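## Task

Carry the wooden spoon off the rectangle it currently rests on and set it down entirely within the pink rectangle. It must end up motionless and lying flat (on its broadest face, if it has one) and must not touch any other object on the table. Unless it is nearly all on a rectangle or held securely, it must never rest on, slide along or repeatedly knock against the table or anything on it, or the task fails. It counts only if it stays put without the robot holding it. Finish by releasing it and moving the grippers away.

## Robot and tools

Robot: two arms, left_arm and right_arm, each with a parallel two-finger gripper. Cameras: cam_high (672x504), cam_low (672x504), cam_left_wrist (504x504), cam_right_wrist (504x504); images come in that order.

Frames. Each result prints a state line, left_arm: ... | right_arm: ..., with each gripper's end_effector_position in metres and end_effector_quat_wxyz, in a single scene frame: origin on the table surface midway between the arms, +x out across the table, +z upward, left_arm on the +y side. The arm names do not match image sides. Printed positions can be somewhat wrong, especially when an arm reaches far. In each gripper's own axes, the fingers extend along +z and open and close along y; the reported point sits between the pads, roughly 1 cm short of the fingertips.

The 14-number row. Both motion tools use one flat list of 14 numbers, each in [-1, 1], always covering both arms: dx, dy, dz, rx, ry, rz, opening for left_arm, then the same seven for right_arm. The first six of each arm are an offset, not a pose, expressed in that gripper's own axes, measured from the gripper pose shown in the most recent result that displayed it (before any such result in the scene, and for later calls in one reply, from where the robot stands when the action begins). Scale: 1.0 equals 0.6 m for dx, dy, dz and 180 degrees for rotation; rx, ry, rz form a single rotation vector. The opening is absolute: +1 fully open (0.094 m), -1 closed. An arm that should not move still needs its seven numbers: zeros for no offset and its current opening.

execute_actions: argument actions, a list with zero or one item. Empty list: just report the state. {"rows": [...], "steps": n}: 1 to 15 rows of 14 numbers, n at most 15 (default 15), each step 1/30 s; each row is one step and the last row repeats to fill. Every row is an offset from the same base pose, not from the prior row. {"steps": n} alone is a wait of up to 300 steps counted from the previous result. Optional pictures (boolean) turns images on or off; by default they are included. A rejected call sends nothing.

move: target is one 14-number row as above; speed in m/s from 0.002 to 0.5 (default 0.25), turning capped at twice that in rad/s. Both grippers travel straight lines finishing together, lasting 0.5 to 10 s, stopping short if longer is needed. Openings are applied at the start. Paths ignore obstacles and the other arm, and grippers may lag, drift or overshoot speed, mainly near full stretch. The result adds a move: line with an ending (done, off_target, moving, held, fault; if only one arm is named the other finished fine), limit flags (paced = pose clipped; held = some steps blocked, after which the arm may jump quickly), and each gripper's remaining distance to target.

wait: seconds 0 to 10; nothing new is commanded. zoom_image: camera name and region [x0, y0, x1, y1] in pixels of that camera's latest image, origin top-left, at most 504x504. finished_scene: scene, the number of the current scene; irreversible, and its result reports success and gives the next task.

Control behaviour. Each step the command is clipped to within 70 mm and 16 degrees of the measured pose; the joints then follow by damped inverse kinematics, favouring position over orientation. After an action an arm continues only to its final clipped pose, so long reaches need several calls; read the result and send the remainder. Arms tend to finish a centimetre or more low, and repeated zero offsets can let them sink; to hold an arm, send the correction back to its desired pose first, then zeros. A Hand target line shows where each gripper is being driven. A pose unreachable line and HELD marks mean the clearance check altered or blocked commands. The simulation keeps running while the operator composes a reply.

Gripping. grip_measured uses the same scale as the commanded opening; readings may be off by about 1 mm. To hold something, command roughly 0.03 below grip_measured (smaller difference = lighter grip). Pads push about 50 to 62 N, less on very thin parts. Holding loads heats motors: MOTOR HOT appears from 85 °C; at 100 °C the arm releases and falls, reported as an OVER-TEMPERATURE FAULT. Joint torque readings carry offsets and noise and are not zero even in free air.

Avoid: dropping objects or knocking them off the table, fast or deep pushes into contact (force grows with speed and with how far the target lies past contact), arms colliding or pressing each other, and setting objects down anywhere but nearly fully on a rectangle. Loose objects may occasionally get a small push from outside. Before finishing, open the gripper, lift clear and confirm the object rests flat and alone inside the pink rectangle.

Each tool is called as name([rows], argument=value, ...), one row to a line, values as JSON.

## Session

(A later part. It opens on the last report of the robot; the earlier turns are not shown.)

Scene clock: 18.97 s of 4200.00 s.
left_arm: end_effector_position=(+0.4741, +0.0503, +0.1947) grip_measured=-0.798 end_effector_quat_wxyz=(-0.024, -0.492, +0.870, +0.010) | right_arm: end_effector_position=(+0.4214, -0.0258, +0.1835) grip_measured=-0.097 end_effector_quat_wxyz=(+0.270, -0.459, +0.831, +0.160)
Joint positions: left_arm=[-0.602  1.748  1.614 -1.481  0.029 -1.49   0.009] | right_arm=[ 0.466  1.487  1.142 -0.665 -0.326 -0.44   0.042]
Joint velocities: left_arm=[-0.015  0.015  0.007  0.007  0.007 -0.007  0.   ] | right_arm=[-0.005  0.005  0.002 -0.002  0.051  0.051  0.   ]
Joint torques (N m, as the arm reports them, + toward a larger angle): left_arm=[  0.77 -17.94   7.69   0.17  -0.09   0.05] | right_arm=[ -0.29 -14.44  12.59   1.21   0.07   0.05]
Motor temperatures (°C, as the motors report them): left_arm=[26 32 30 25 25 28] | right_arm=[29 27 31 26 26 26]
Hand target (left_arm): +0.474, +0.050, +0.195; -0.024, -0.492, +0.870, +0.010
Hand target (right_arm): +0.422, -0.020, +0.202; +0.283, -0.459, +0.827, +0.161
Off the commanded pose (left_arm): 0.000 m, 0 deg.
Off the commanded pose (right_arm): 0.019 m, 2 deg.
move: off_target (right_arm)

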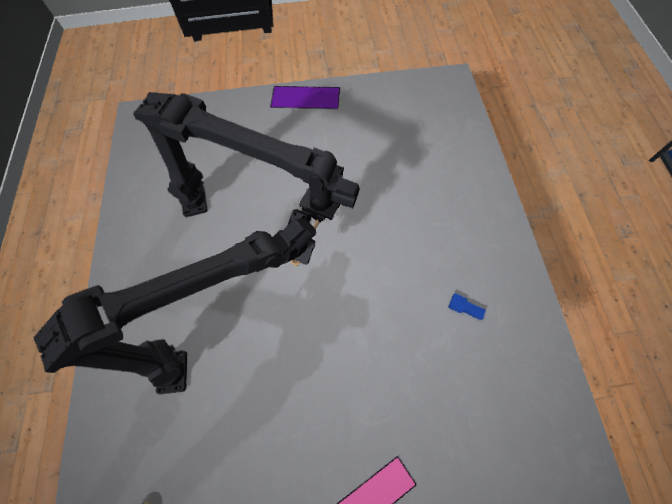

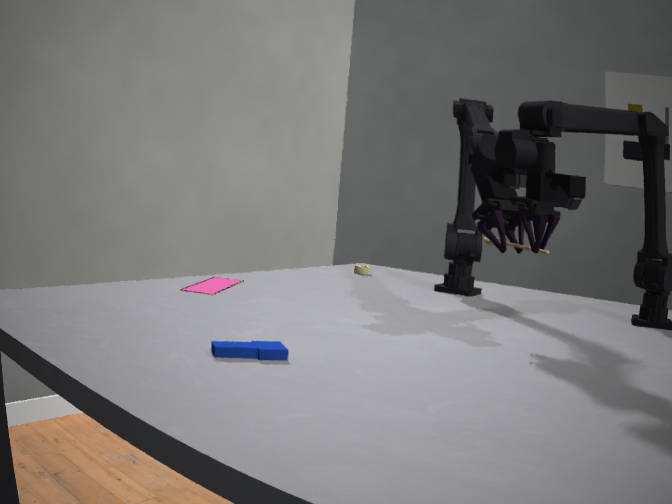

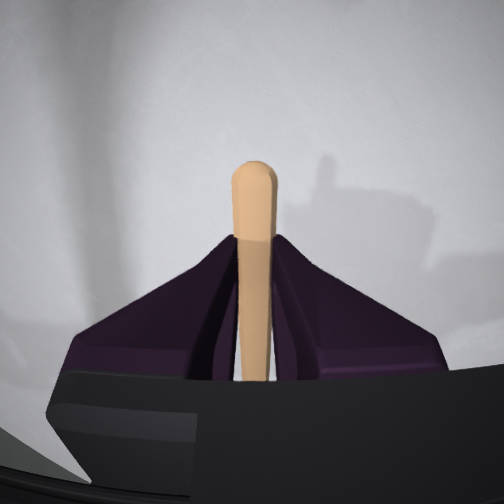

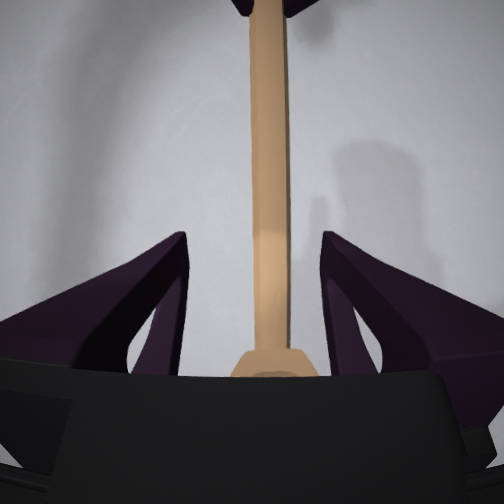

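move(target=[0,0,0,0,0,0,-0.9,-0.022,-0.009,-0.003,0.008,-0.017,-0.006,-0.1], speed=0.05)

move(target=[0,0,0,0,0,0,-0.9,0,0,0,0,0,0,-0.92])

zoom_image(camera="cam_low", region=[450,160,600,280])

Scene clock: 20.80 s of 4200.00 s.
left_arm: end_effector_position=(+0.4741, +0.0503, +0.1947) grip_measured=-0.798 end_effector_quat_wxyz=(-0.024, -0.492, +0.870, +0.010) | right_arm: end_effector_position=(+0.4293, -0.0217, +0.1893) grip_measured=-0.097 end_effector_quat_wxyz=(+0.291, -0.459, +0.824, +0.160)
Joint positions: left_arm=[-0.602  1.748  1.614 -1.481  0.029 -1.49   0.009] | right_arm=[ 0.466  1.487  1.142 -0.62  -0.326 -0.439  0.042]
Joint velocities: left_arm=[-0.015  0.005 -0.007 -0.017 -0.022 -0.007 -0.001] | right_arm=[-0.005  0.005  0.007 -0.012  0.022 -0.022 -0.   ]
Joint torques (N m, as the arm reports them, + toward a larger angle): left_arm=[  0.95 -17.74   7.78   0.2   -0.08   0.05] | right_arm=[ -0.92 -13.5   10.65   1.95  -0.08  -0.05]
Motor temperatures (°C, as the motors report them): left_arm=[26 32 30 25 25 28] | right_arm=[29 27 31 26 26 26]
Hand target (left_arm): +0.474, +0.050, +0.195; -0.024, -0.492, +0.870, +0.010
Hand target (right_arm): +0.431, -0.021, +0.193; +0.299, -0.459, +0.821, +0.159
Off the commanded pose (left_arm): 0.000 m, 0 deg.
Off the commanded pose (right_arm): 0.004 m, 1 deg.
move: done

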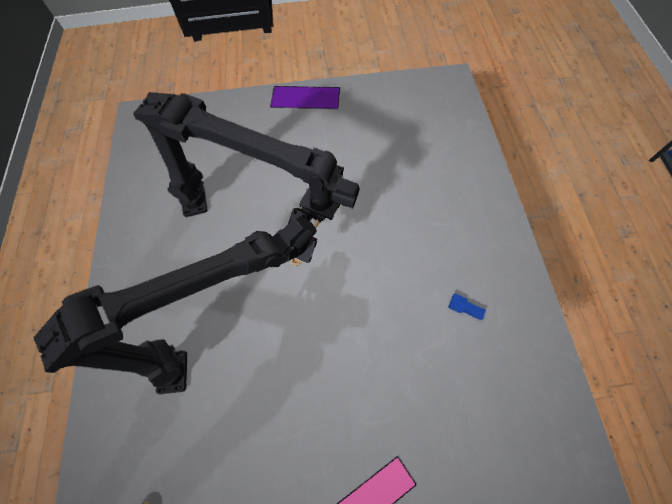

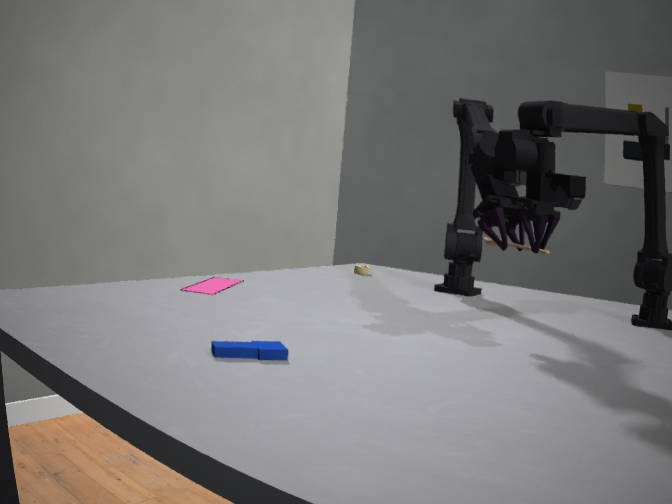

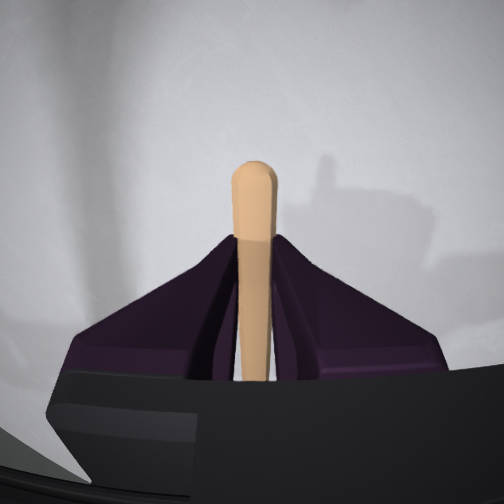

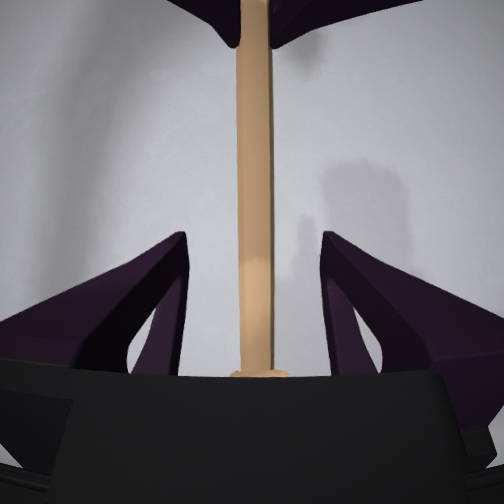

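Scene clock: 21.30 s of 4200.00 s.
left_arm: end_effector_position=(+0.4741, +0.0503, +0.1947) grip_measured=-0.798 end_effector_quat_wxyz=(-0.024, -0.492, +0.870, +0.010) | right_arm: end_effector_position=(+0.4293, -0.0217, +0.1893) grip_measured=-0.803 end_effector_quat_wxyz=(+0.291, -0.459, +0.824, +0.160)
Joint positions: left_arm=[-0.602  1.748  1.614 -1.481  0.029 -1.49   0.009] | right_arm=[ 0.466  1.487  1.142 -0.62  -0.326 -0.439  0.009]
Joint velocities: left_arm=[ 0.005 -0.005  0.002 -0.022 -0.037  0.037  0.001] | right_arm=[-0.005  0.005 -0.002 -0.017 -0.007 -0.007 -0.   ]
Joint torques (N m, as the arm reports them, + toward a larger angle): left_arm=[  0.69 -17.91   7.76   0.11  -0.08   0.04] | right_arm=[ -0.92 -13.15  10.85   1.55  -0.13  -0.04]
Motor temperatures (°C, as the motors report them): left_arm=[26 32 30 25 25 28] | right_arm=[29 27 31 26 26 26]
Hand target (left_arm): +0.474, +0.050, +0.195; -0.024, -0.492, +0.870, +0.010
Hand target (right_arm): +0.429, -0.022, +0.189; +0.291, -0.459, +0.824, +0.160
Off the commanded pose (left_arm): 0.000 m, 0 deg.
Off the commanded pose (right_arm): 0.000 m, 0 deg.
move: done

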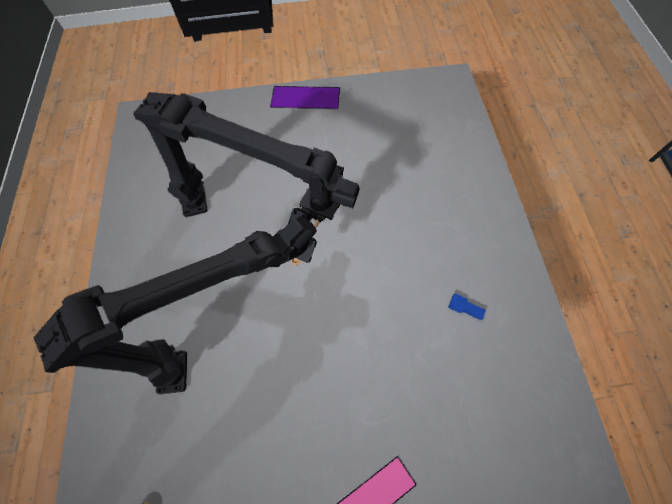

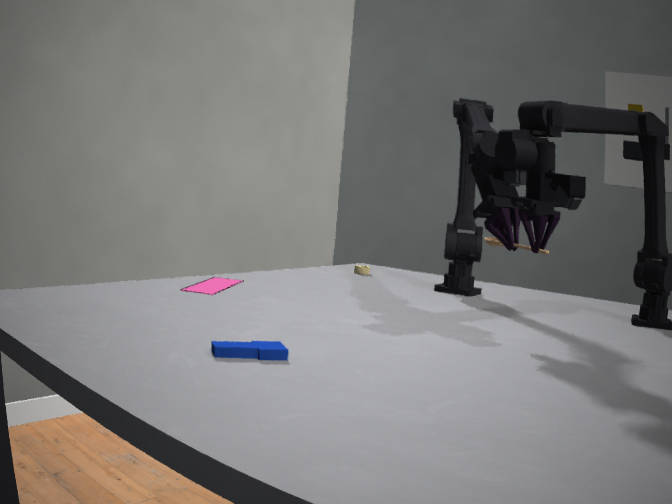

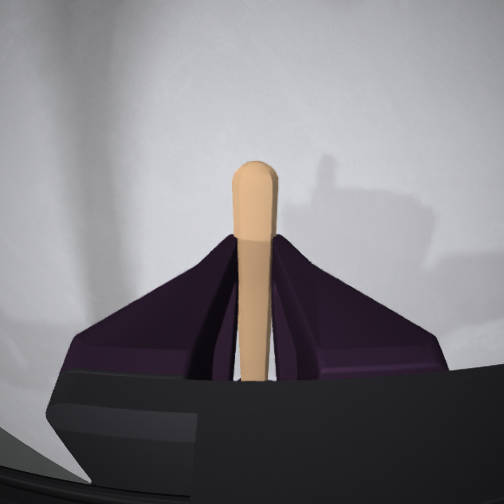

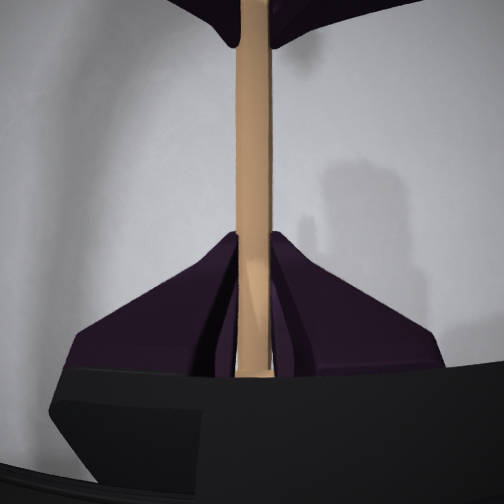

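Region (450, 160, 600, 280) of cam_low's 672x504 image, scaled by 3.360, with more detail than that image has; it fills the top 403 rows of this view, and the rest is white.

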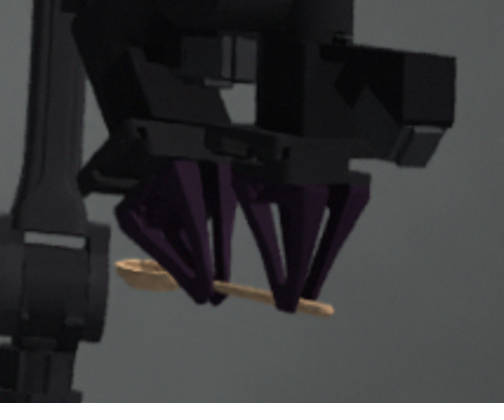

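move(target=[0,0,0,0,0,0,0.2,0,0,0,0,0,0,-0.92])

move(target=[-0.16,0,-0.04,0,0,0,0.2,0,0,0,0,0,0,-0.92])

move(target=[-0.1,0.25,0,0,0,0,0.2,0.85,-0.76,-0.49,0.101,0,0.126,-0.92], speed=0.3)

Scene clock: 22.97 s of 4200.00 s.
left_arm: end_effector_position=(+0.4741, +0.0503, +0.1947) grip_measured=+0.198 end_effector_quat_wxyz=(-0.024, -0.492, +0.870, +0.010) | right_arm: end_effector_position=(+0.4293, -0.0217, +0.1893) grip_measured=-0.803 end_effector_quat_wxyz=(+0.291, -0.459, +0.824, +0.160)
Joint positions: left_arm=[-0.602  1.748  1.614 -1.481  0.029 -1.49   0.056] | right_arm=[ 0.466  1.487  1.142 -0.62  -0.326 -0.439  0.009]
Joint velocities: left_arm=[ 0.005 -0.015  0.022  0.002  0.022  0.007  0.001] | right_arm=[-0.015 -0.015 -0.012 -0.002 -0.022  0.007 -0.   ]
Joint torques (N m, as the arm reports them, + toward a larger angle): left_arm=[  0.67 -17.55   7.76   0.14  -0.09   0.03] | right_arm=[ -1.02 -13.25  10.79   1.57  -0.12  -0.03]
Motor temperatures (°C, as the motors report them): left_arm=[26 32 30 25 25 28] | right_arm=[29 27 31 26 26 26]
Hand target (left_arm): +0.474, +0.050, +0.195; -0.024, -0.492, +0.870, +0.010
Hand target (right_arm): +0.429, -0.022, +0.189; +0.291, -0.459, +0.824, +0.160
Off the commanded pose (left_arm): 0.000 m, 0 deg.
Off the commanded pose (right_arm): 0.000 m, 0 deg.
move: done

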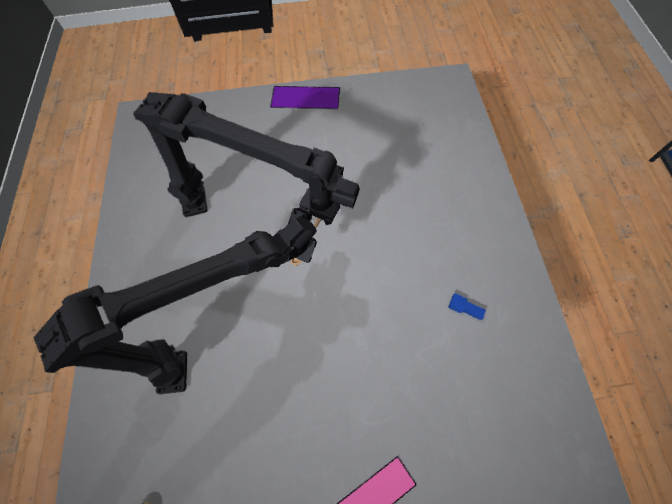

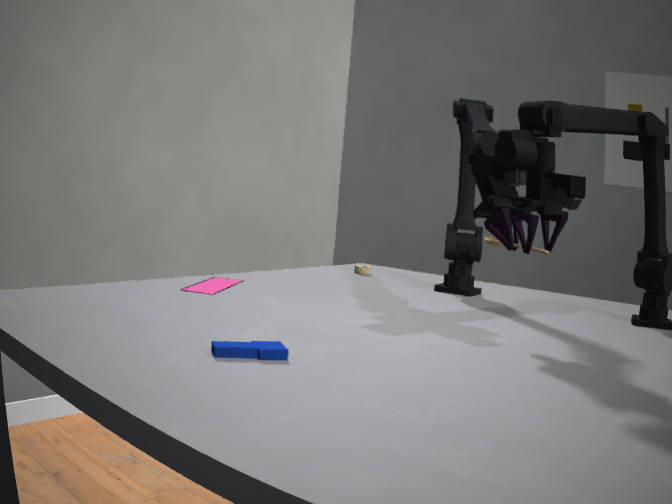

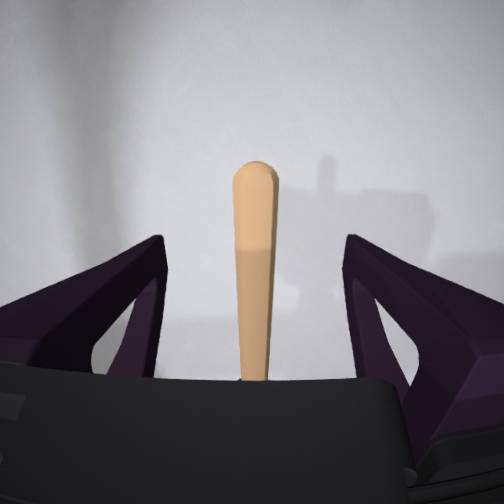

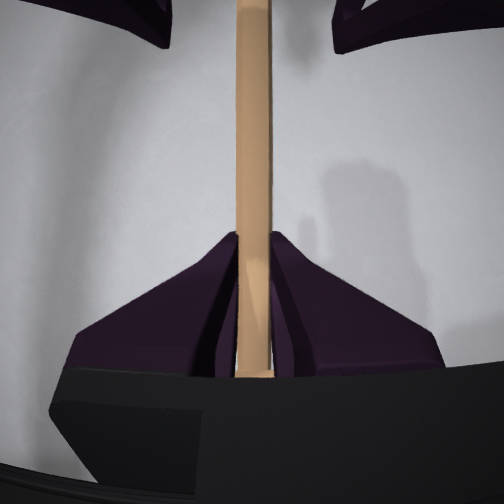

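Scene clock: 23.93 s of 4200.00 s.
left_arm: end_effector_position=(+0.5146, +0.1432, +0.2033) grip_measured=+0.198 end_effector_quat_wxyz=(-0.032, -0.505, +0.862, +0.023) | right_arm: end_effector_position=(+0.4293, -0.0217, +0.1893) grip_measured=-0.803 end_effector_quat_wxyz=(+0.291, -0.459, +0.824, +0.160)
Joint positions: left_arm=[-0.414  1.776  1.674 -1.545  0.014 -1.333  0.056] | right_arm=[ 0.466  1.487  1.142 -0.62  -0.326 -0.439  0.009]
Joint velocities: left_arm=[ 0.005 -0.015  0.022 -0.002 -0.007  0.037 -0.   ] | right_arm=[ 0.005 -0.015  0.012 -0.012  0.022 -0.037  0.002]
Joint torques (N m, as the arm reports them, + toward a larger angle): left_arm=[ -0.29 -16.65  11.67  -0.2   -0.05   0.23] | right_arm=[ -1.01 -13.28  10.81   1.58  -0.12  -0.03]
Motor temperatures (°C, as the motors report them): left_arm=[26 32 30 25 25 28] | right_arm=[29 27 31 26 26 26]
Hand target (left_arm): +0.525, +0.133, +0.215; -0.022, -0.492, +0.870, +0.012
Hand target (right_arm): +0.429, -0.022, +0.189; +0.291, -0.459, +0.824, +0.160
Off the commanded pose (left_arm): 0.019 m, 2 deg.
Off the commanded pose (right_arm): 0.000 m, 0 deg.
move: off_target (left_arm)

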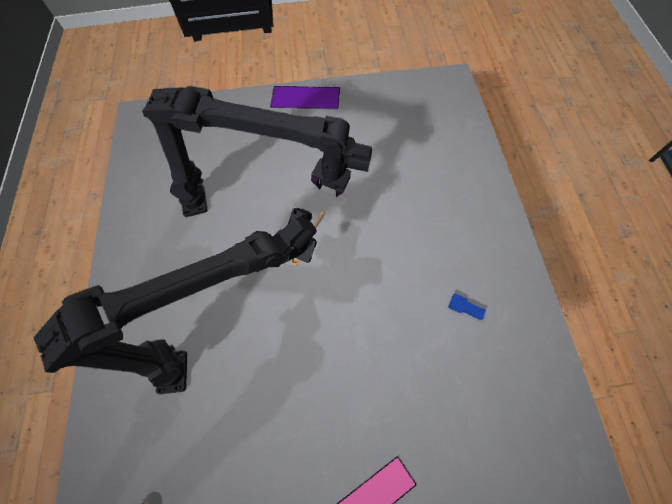

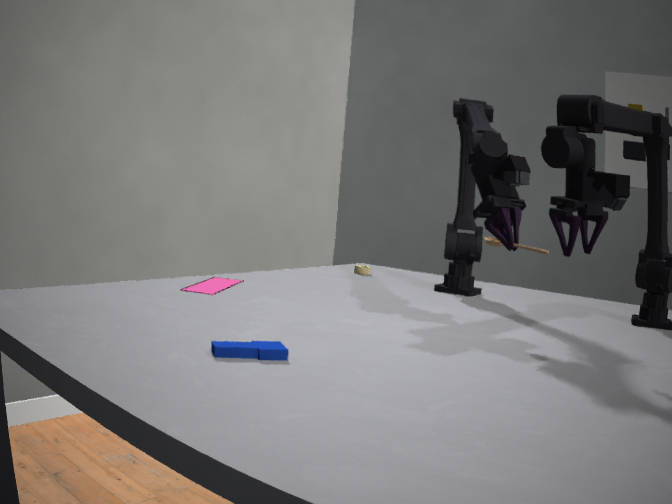

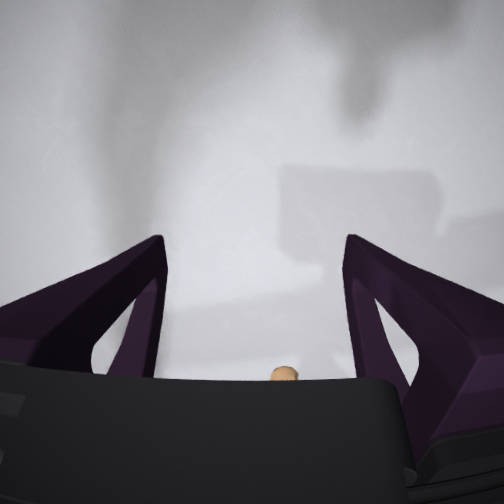

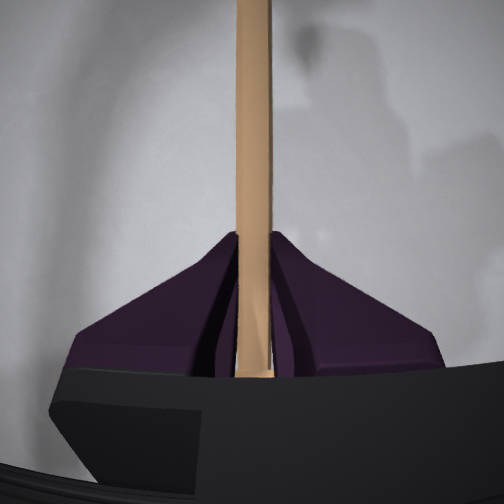

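Scene clock: 26.93 s of 4200.00 s.
left_arm: end_effector_position=(+0.4151, +0.2664, +0.2086) grip_measured=+0.198 end_effector_quat_wxyz=(-0.039, -0.508, +0.860, +0.032) | right_arm: end_effector_position=(+0.4823, -0.7496, +0.0970) grip_measured=-0.803 end_effector_quat_wxyz=(+0.319, -0.225, +0.916, +0.087)
Joint positions: left_arm=[-0.196  1.48   1.321 -1.513 -0.009 -1.123  0.056] | right_arm=[-0.852  2.083  1.755 -1.07  -0.655 -1.267  0.009]
Joint velocities: left_arm=[ 0.005  0.005 -0.022 -0.002 -0.066  0.037  0.   ] | right_arm=[-0.005 -0.015  0.007  0.007 -0.007 -0.066 -0.   ]
Joint torques (N m, as the arm reports them, + toward a larger angle): left_arm=[  1.41 -14.42   7.39   0.44  -0.2    0.21] | right_arm=[ -0.41 -18.91  15.08   0.5   -0.59  -0.11]
Motor temperatures (°C, as the motors report them): left_arm=[26 32 30 25 25 28] | right_arm=[29 28 31 26 26 26]
Hand target (left_arm): +0.415, +0.271, +0.214; -0.030, -0.506, +0.862, +0.027
Hand target (right_arm): +0.495, -0.759, +0.108; +0.328, -0.236, +0.912, +0.075
Off the commanded pose (left_arm): 0.005 m, 1 deg.
Off the commanded pose (right_arm): 0.028 m, 2 deg.
move: off_target (right_arm)

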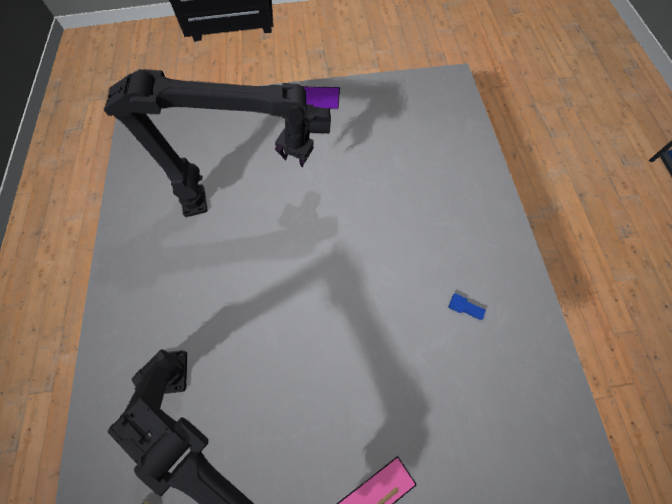

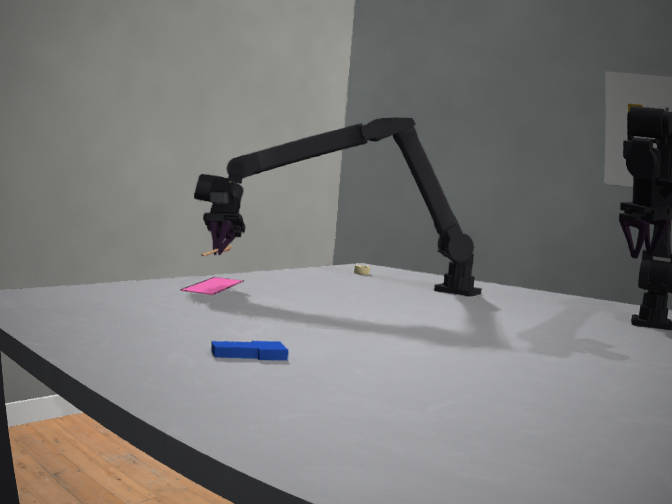

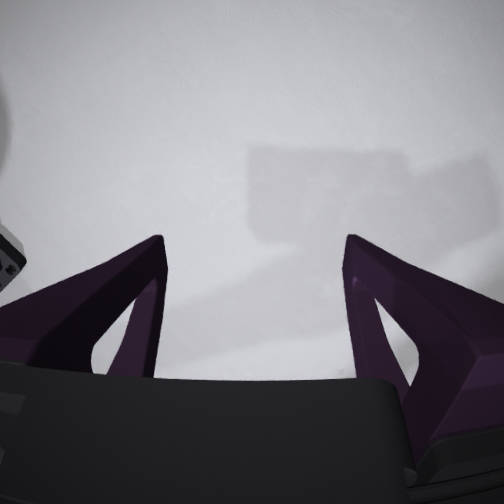

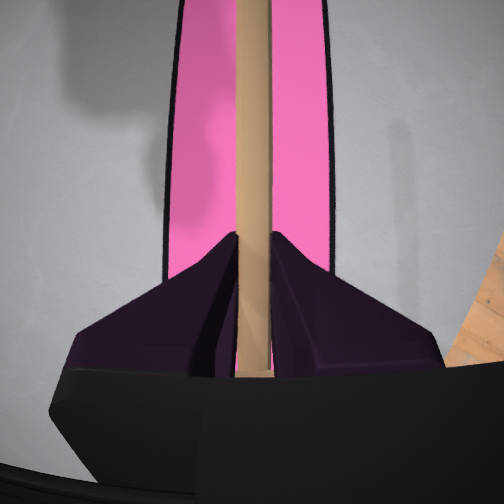

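move(target=[0,0,0,0,0,0,0.2,0.035,0.005,0.14,0,-0.01,0,-0.92], speed=0.07)

Scene clock: 28.97 s of 4200.00 s.
left_arm: end_effector_position=(+0.4151, +0.2664, +0.2086) grip_measured=+0.198 end_effector_quat_wxyz=(-0.039, -0.507, +0.860, +0.032) | right_arm: end_effector_position=(+0.5073, -0.7373, +0.0334) grip_measured=-0.803 end_effector_quat_wxyz=(+0.336, -0.225, +0.911, +0.080)
Joint positions: left_arm=[-0.196  1.48   1.321 -1.513 -0.009 -1.122  0.056] | right_arm=[-0.815  2.153  1.682 -0.864 -0.671 -1.21   0.009]
Joint velocities: left_arm=[-0.005 -0.015 -0.007 -0.007 -0.051 -0.022  0.   ] | right_arm=[-0.005 -0.015  0.002 -0.002 -0.007 -0.022 -0.001]
Joint torques (N m, as the arm reports them, + toward a larger angle): left_arm=[  0.68 -12.64   7.6    0.12  -0.12   0.04] | right_arm=[ -0.39 -19.18   9.07   1.27  -0.64   0.07]
Motor temperatures (°C, as the motors report them): left_arm=[26 32 30 25 25 28] | right_arm=[29 28 31 26 26 26]
Hand target (left_arm): +0.415, +0.266, +0.209; -0.039, -0.508, +0.860, +0.032
Hand target (right_arm): +0.511, -0.730, +0.018; +0.333, -0.224, +0.911, +0.091
Off the commanded pose (left_arm): 0.000 m, 0 deg.
Off the commanded pose (right_arm): 0.018 m, 1 deg.
move: off_target (right_arm)

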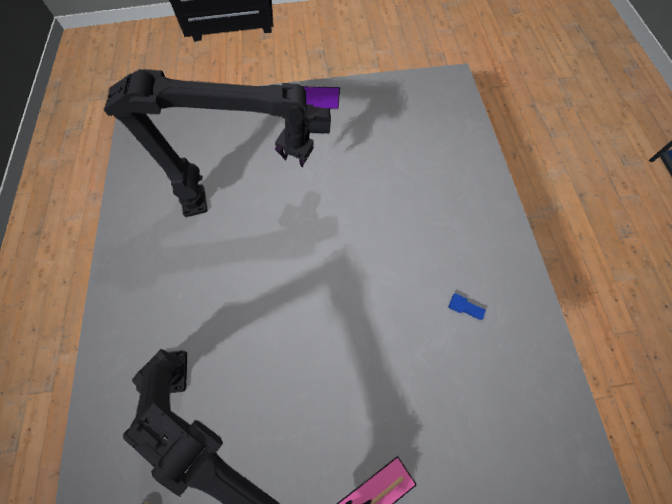

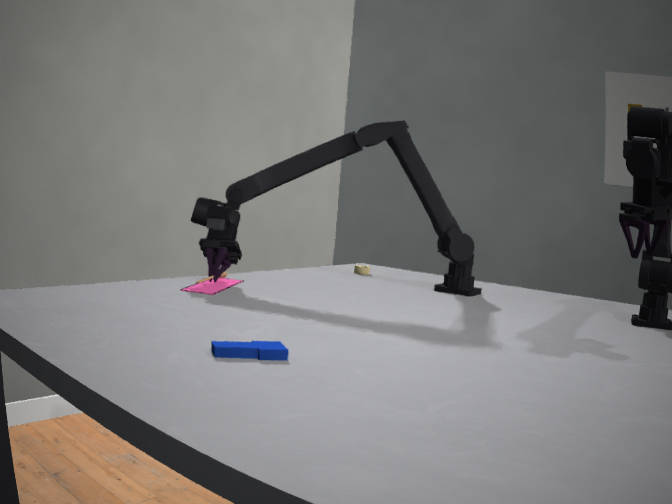

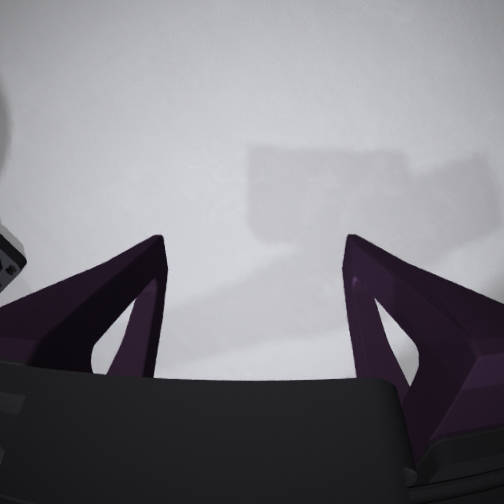

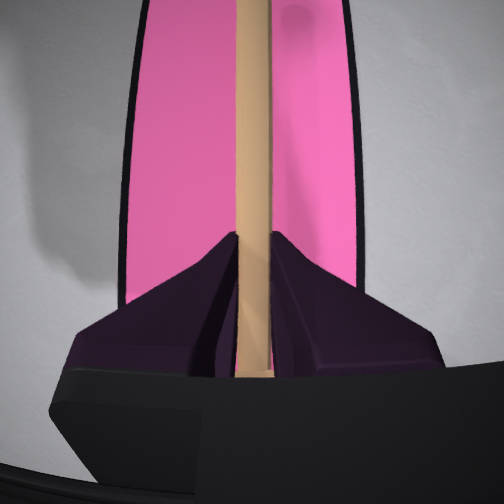

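move(target=[0,0,0,0,0,0,0.2,0.04,0.015,0.042,0,0,0,-0.92], speed=0.04)

move(target=[0,0,0,0,0,0,0.2,0,0,0,0,0,0,0.8])

move(target=[0,0,0,0,0,0,0.2,-0.18,0,-0.26,0,0,0,0.8])

Scene clock: 30.80 s of 4200.00 s.
left_arm: end_effector_position=(+0.4151, +0.2664, +0.2086) grip_measured=+0.198 end_effector_quat_wxyz=(-0.039, -0.507, +0.860, +0.032) | right_arm: end_effector_position=(+0.5068, -0.7354, +0.0246) grip_measured=-0.803 end_effector_quat_wxyz=(+0.346, -0.230, +0.907, +0.070)
Joint positions: left_arm=[-0.196  1.48   1.321 -1.513 -0.009 -1.122  0.056] | right_arm=[-0.815  2.149  1.642 -0.797 -0.678 -1.209  0.009]
Joint velocities: left_arm=[-0.005 -0.015 -0.022  0.002  0.081  0.081 -0.   ] | right_arm=[-0.005  0.005  0.002 -0.002 -0.051  0.007 -0.001]
Joint torques (N m, as the arm reports them, + toward a larger angle): left_arm=[  0.68 -12.66   7.64   0.05  -0.1    0.05] | right_arm=[ -0.95 -18.92   7.48   1.65  -0.11  -0.04]
Motor temperatures (°C, as the motors report them): left_arm=[26 31 30 25 25 28] | right_arm=[29 28 31 26 26 26]
Hand target (left_arm): +0.415, +0.266, +0.209; -0.039, -0.507, +0.860, +0.032
Hand target (right_arm): +0.501, -0.730, -0.001; +0.336, -0.225, +0.911, +0.080
Off the commanded pose (left_arm): 0.000 m, 0 deg.
Off the commanded pose (right_arm): 0.027 m, 2 deg.
move: off_target (right_arm)

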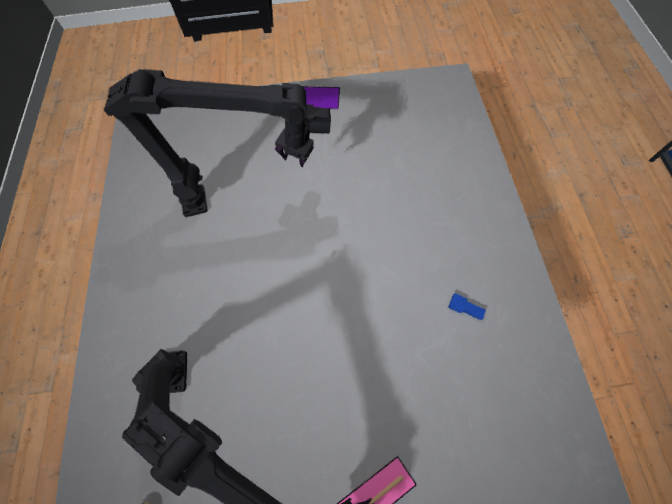

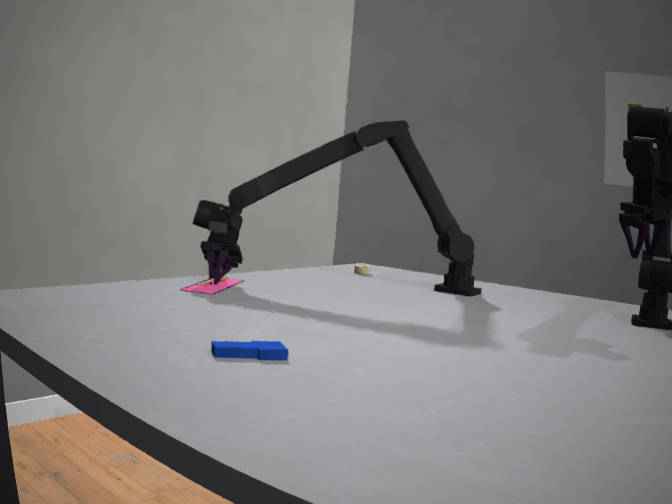

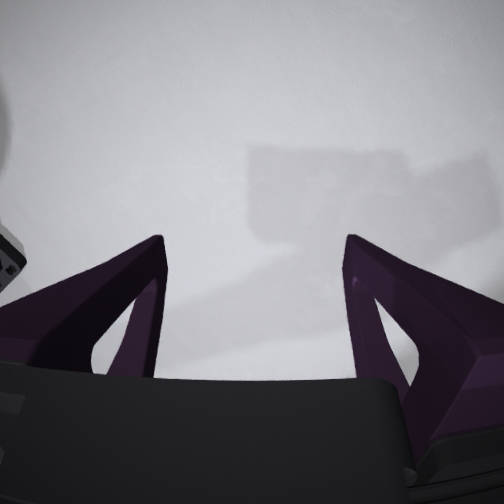

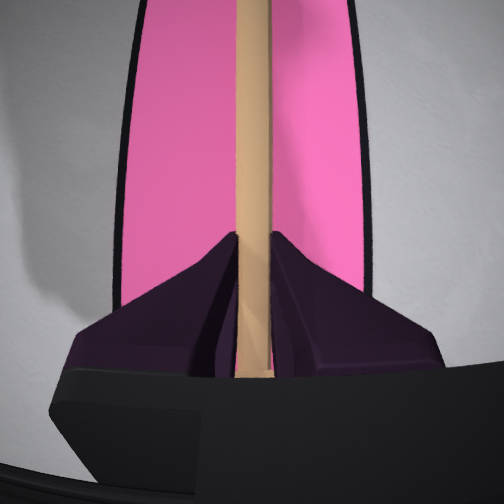

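Scene clock: 31.30 s of 4200.00 s.
left_arm: end_effector_position=(+0.4151, +0.2664, +0.2086) grip_measured=+0.198 end_effector_quat_wxyz=(-0.039, -0.507, +0.860, +0.032) | right_arm: end_effector_position=(+0.5072, -0.7353, +0.0262) grip_measured=+0.797 end_effector_quat_wxyz=(+0.347, -0.230, +0.906, +0.069)
Joint positions: left_arm=[-0.196  1.48   1.321 -1.513 -0.009 -1.122  0.056] | right_arm=[-0.815  2.147  1.642 -0.796 -0.681 -1.209  0.084]
Joint velocities: left_arm=[-0.005 -0.005  0.012 -0.002 -0.051 -0.007  0.001] | right_arm=[-0.015 -0.005  0.002 -0.002  0.007 -0.066 -0.001]
Joint torques (N m, as the arm reports them, + toward a larger angle): left_arm=[  0.68 -12.92   7.63   0.08  -0.08   0.04] | right_arm=[ -1.21 -20.62   9.44   0.94  -0.34  -0.03]
Motor temperatures (°C, as the motors report them): left_arm=[26 31 30 25 25 28] | right_arm=[29 28 31 26 26 26]
Hand target (left_arm): +0.415, +0.266, +0.209; -0.039, -0.507, +0.860, +0.032
Hand target (right_arm): +0.507, -0.735, +0.025; +0.346, -0.230, +0.907, +0.070
Off the commanded pose (left_arm): 0.000 m, 0 deg.
Off the commanded pose (right_arm): 0.002 m, 0 deg.
move: done

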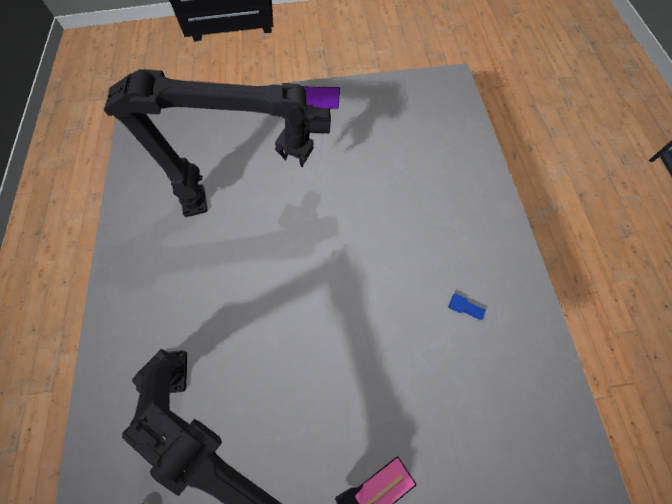

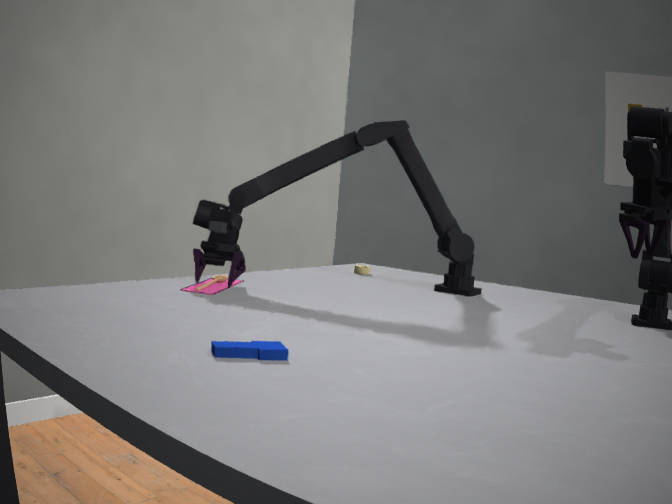

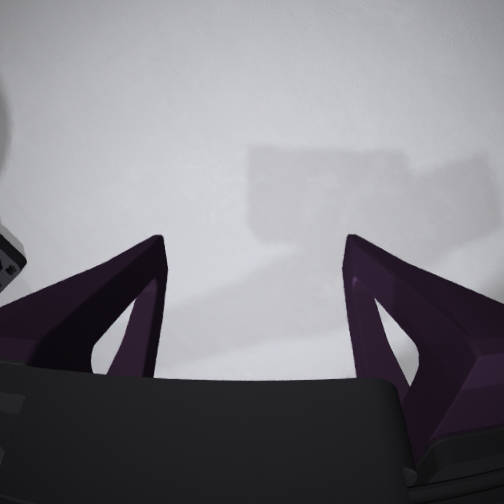

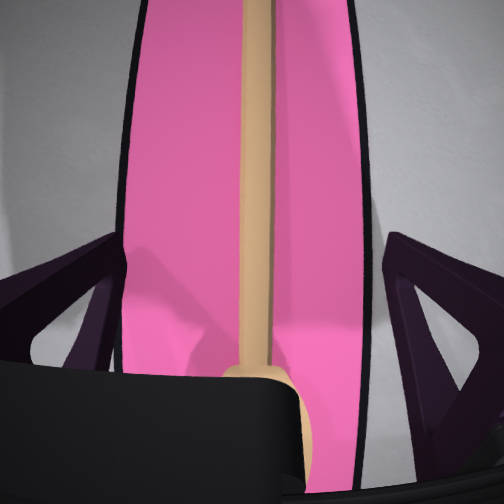

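Scene clock: 32.50 s of 4200.00 s.
left_arm: end_effector_position=(+0.4151, +0.2664, +0.2086) grip_measured=+0.198 end_effector_quat_wxyz=(-0.039, -0.507, +0.860, +0.032) | right_arm: end_effector_position=(+0.4834, -0.7263, +0.2009) grip_measured=+0.797 end_effector_quat_wxyz=(+0.339, -0.226, +0.909, +0.083)
Joint positions: left_arm=[-0.196  1.48   1.321 -1.513 -0.009 -1.122  0.056] | right_arm=[-0.833  1.953  1.813 -1.209 -0.684 -1.233  0.084]
Joint velocities: left_arm=[-0.005  0.015 -0.007  0.007 -0.066  0.095  0.001] | right_arm=[ 0.005 -0.015 -0.002  0.007 -0.037  0.007 -0.   ]
Joint torques (N m, as the arm reports them, + toward a larger angle): left_arm=[  0.87 -12.67   7.67   0.1   -0.1    0.04] | right_arm=[ -1.89 -18.87  14.59   0.63  -0.59  -0.1 ]
Motor temperatures (°C, as the motors report them): left_arm=[26 31 30 25 25 28] | right_arm=[29 28 31 26 26 26]
Hand target (left_arm): +0.415, +0.266, +0.209; -0.039, -0.507, +0.860, +0.032
Hand target (right_arm): +0.486, -0.738, +0.215; +0.347, -0.230, +0.906, +0.069
Off the commanded pose (left_arm): 0.000 m, 0 deg.
Off the commanded pose (right_arm): 0.019 m, 2 deg.
move: off_target (right_arm); limits=paced

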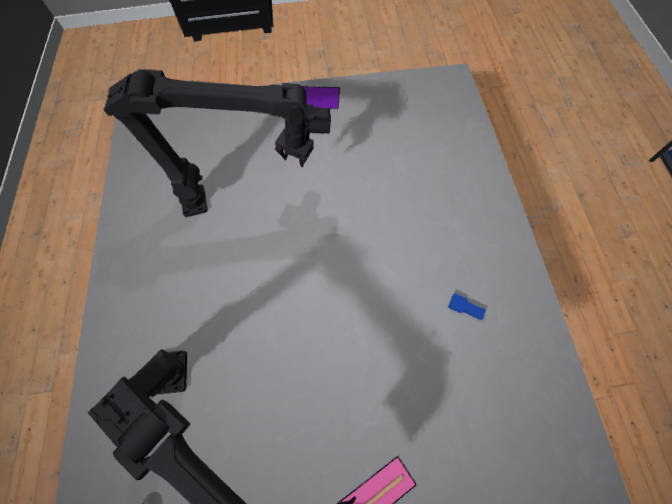

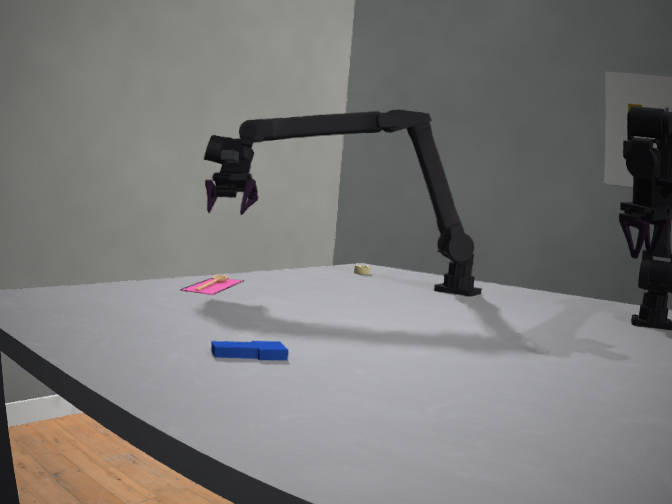

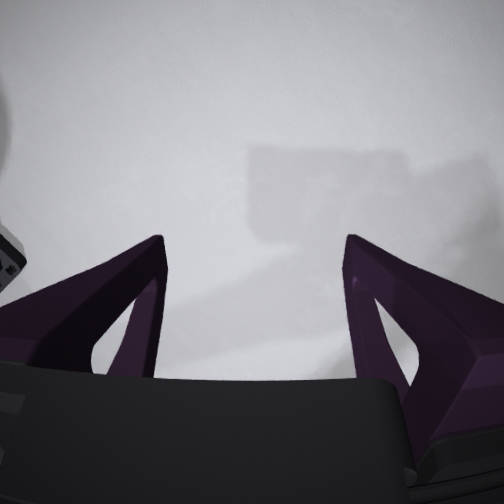

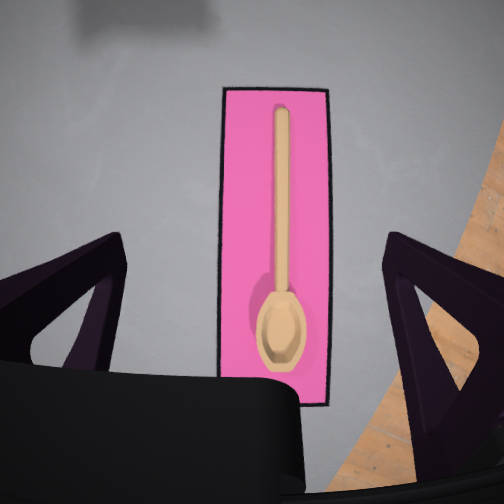

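finished_scene(scene=2)

The scene is finished: the task was done.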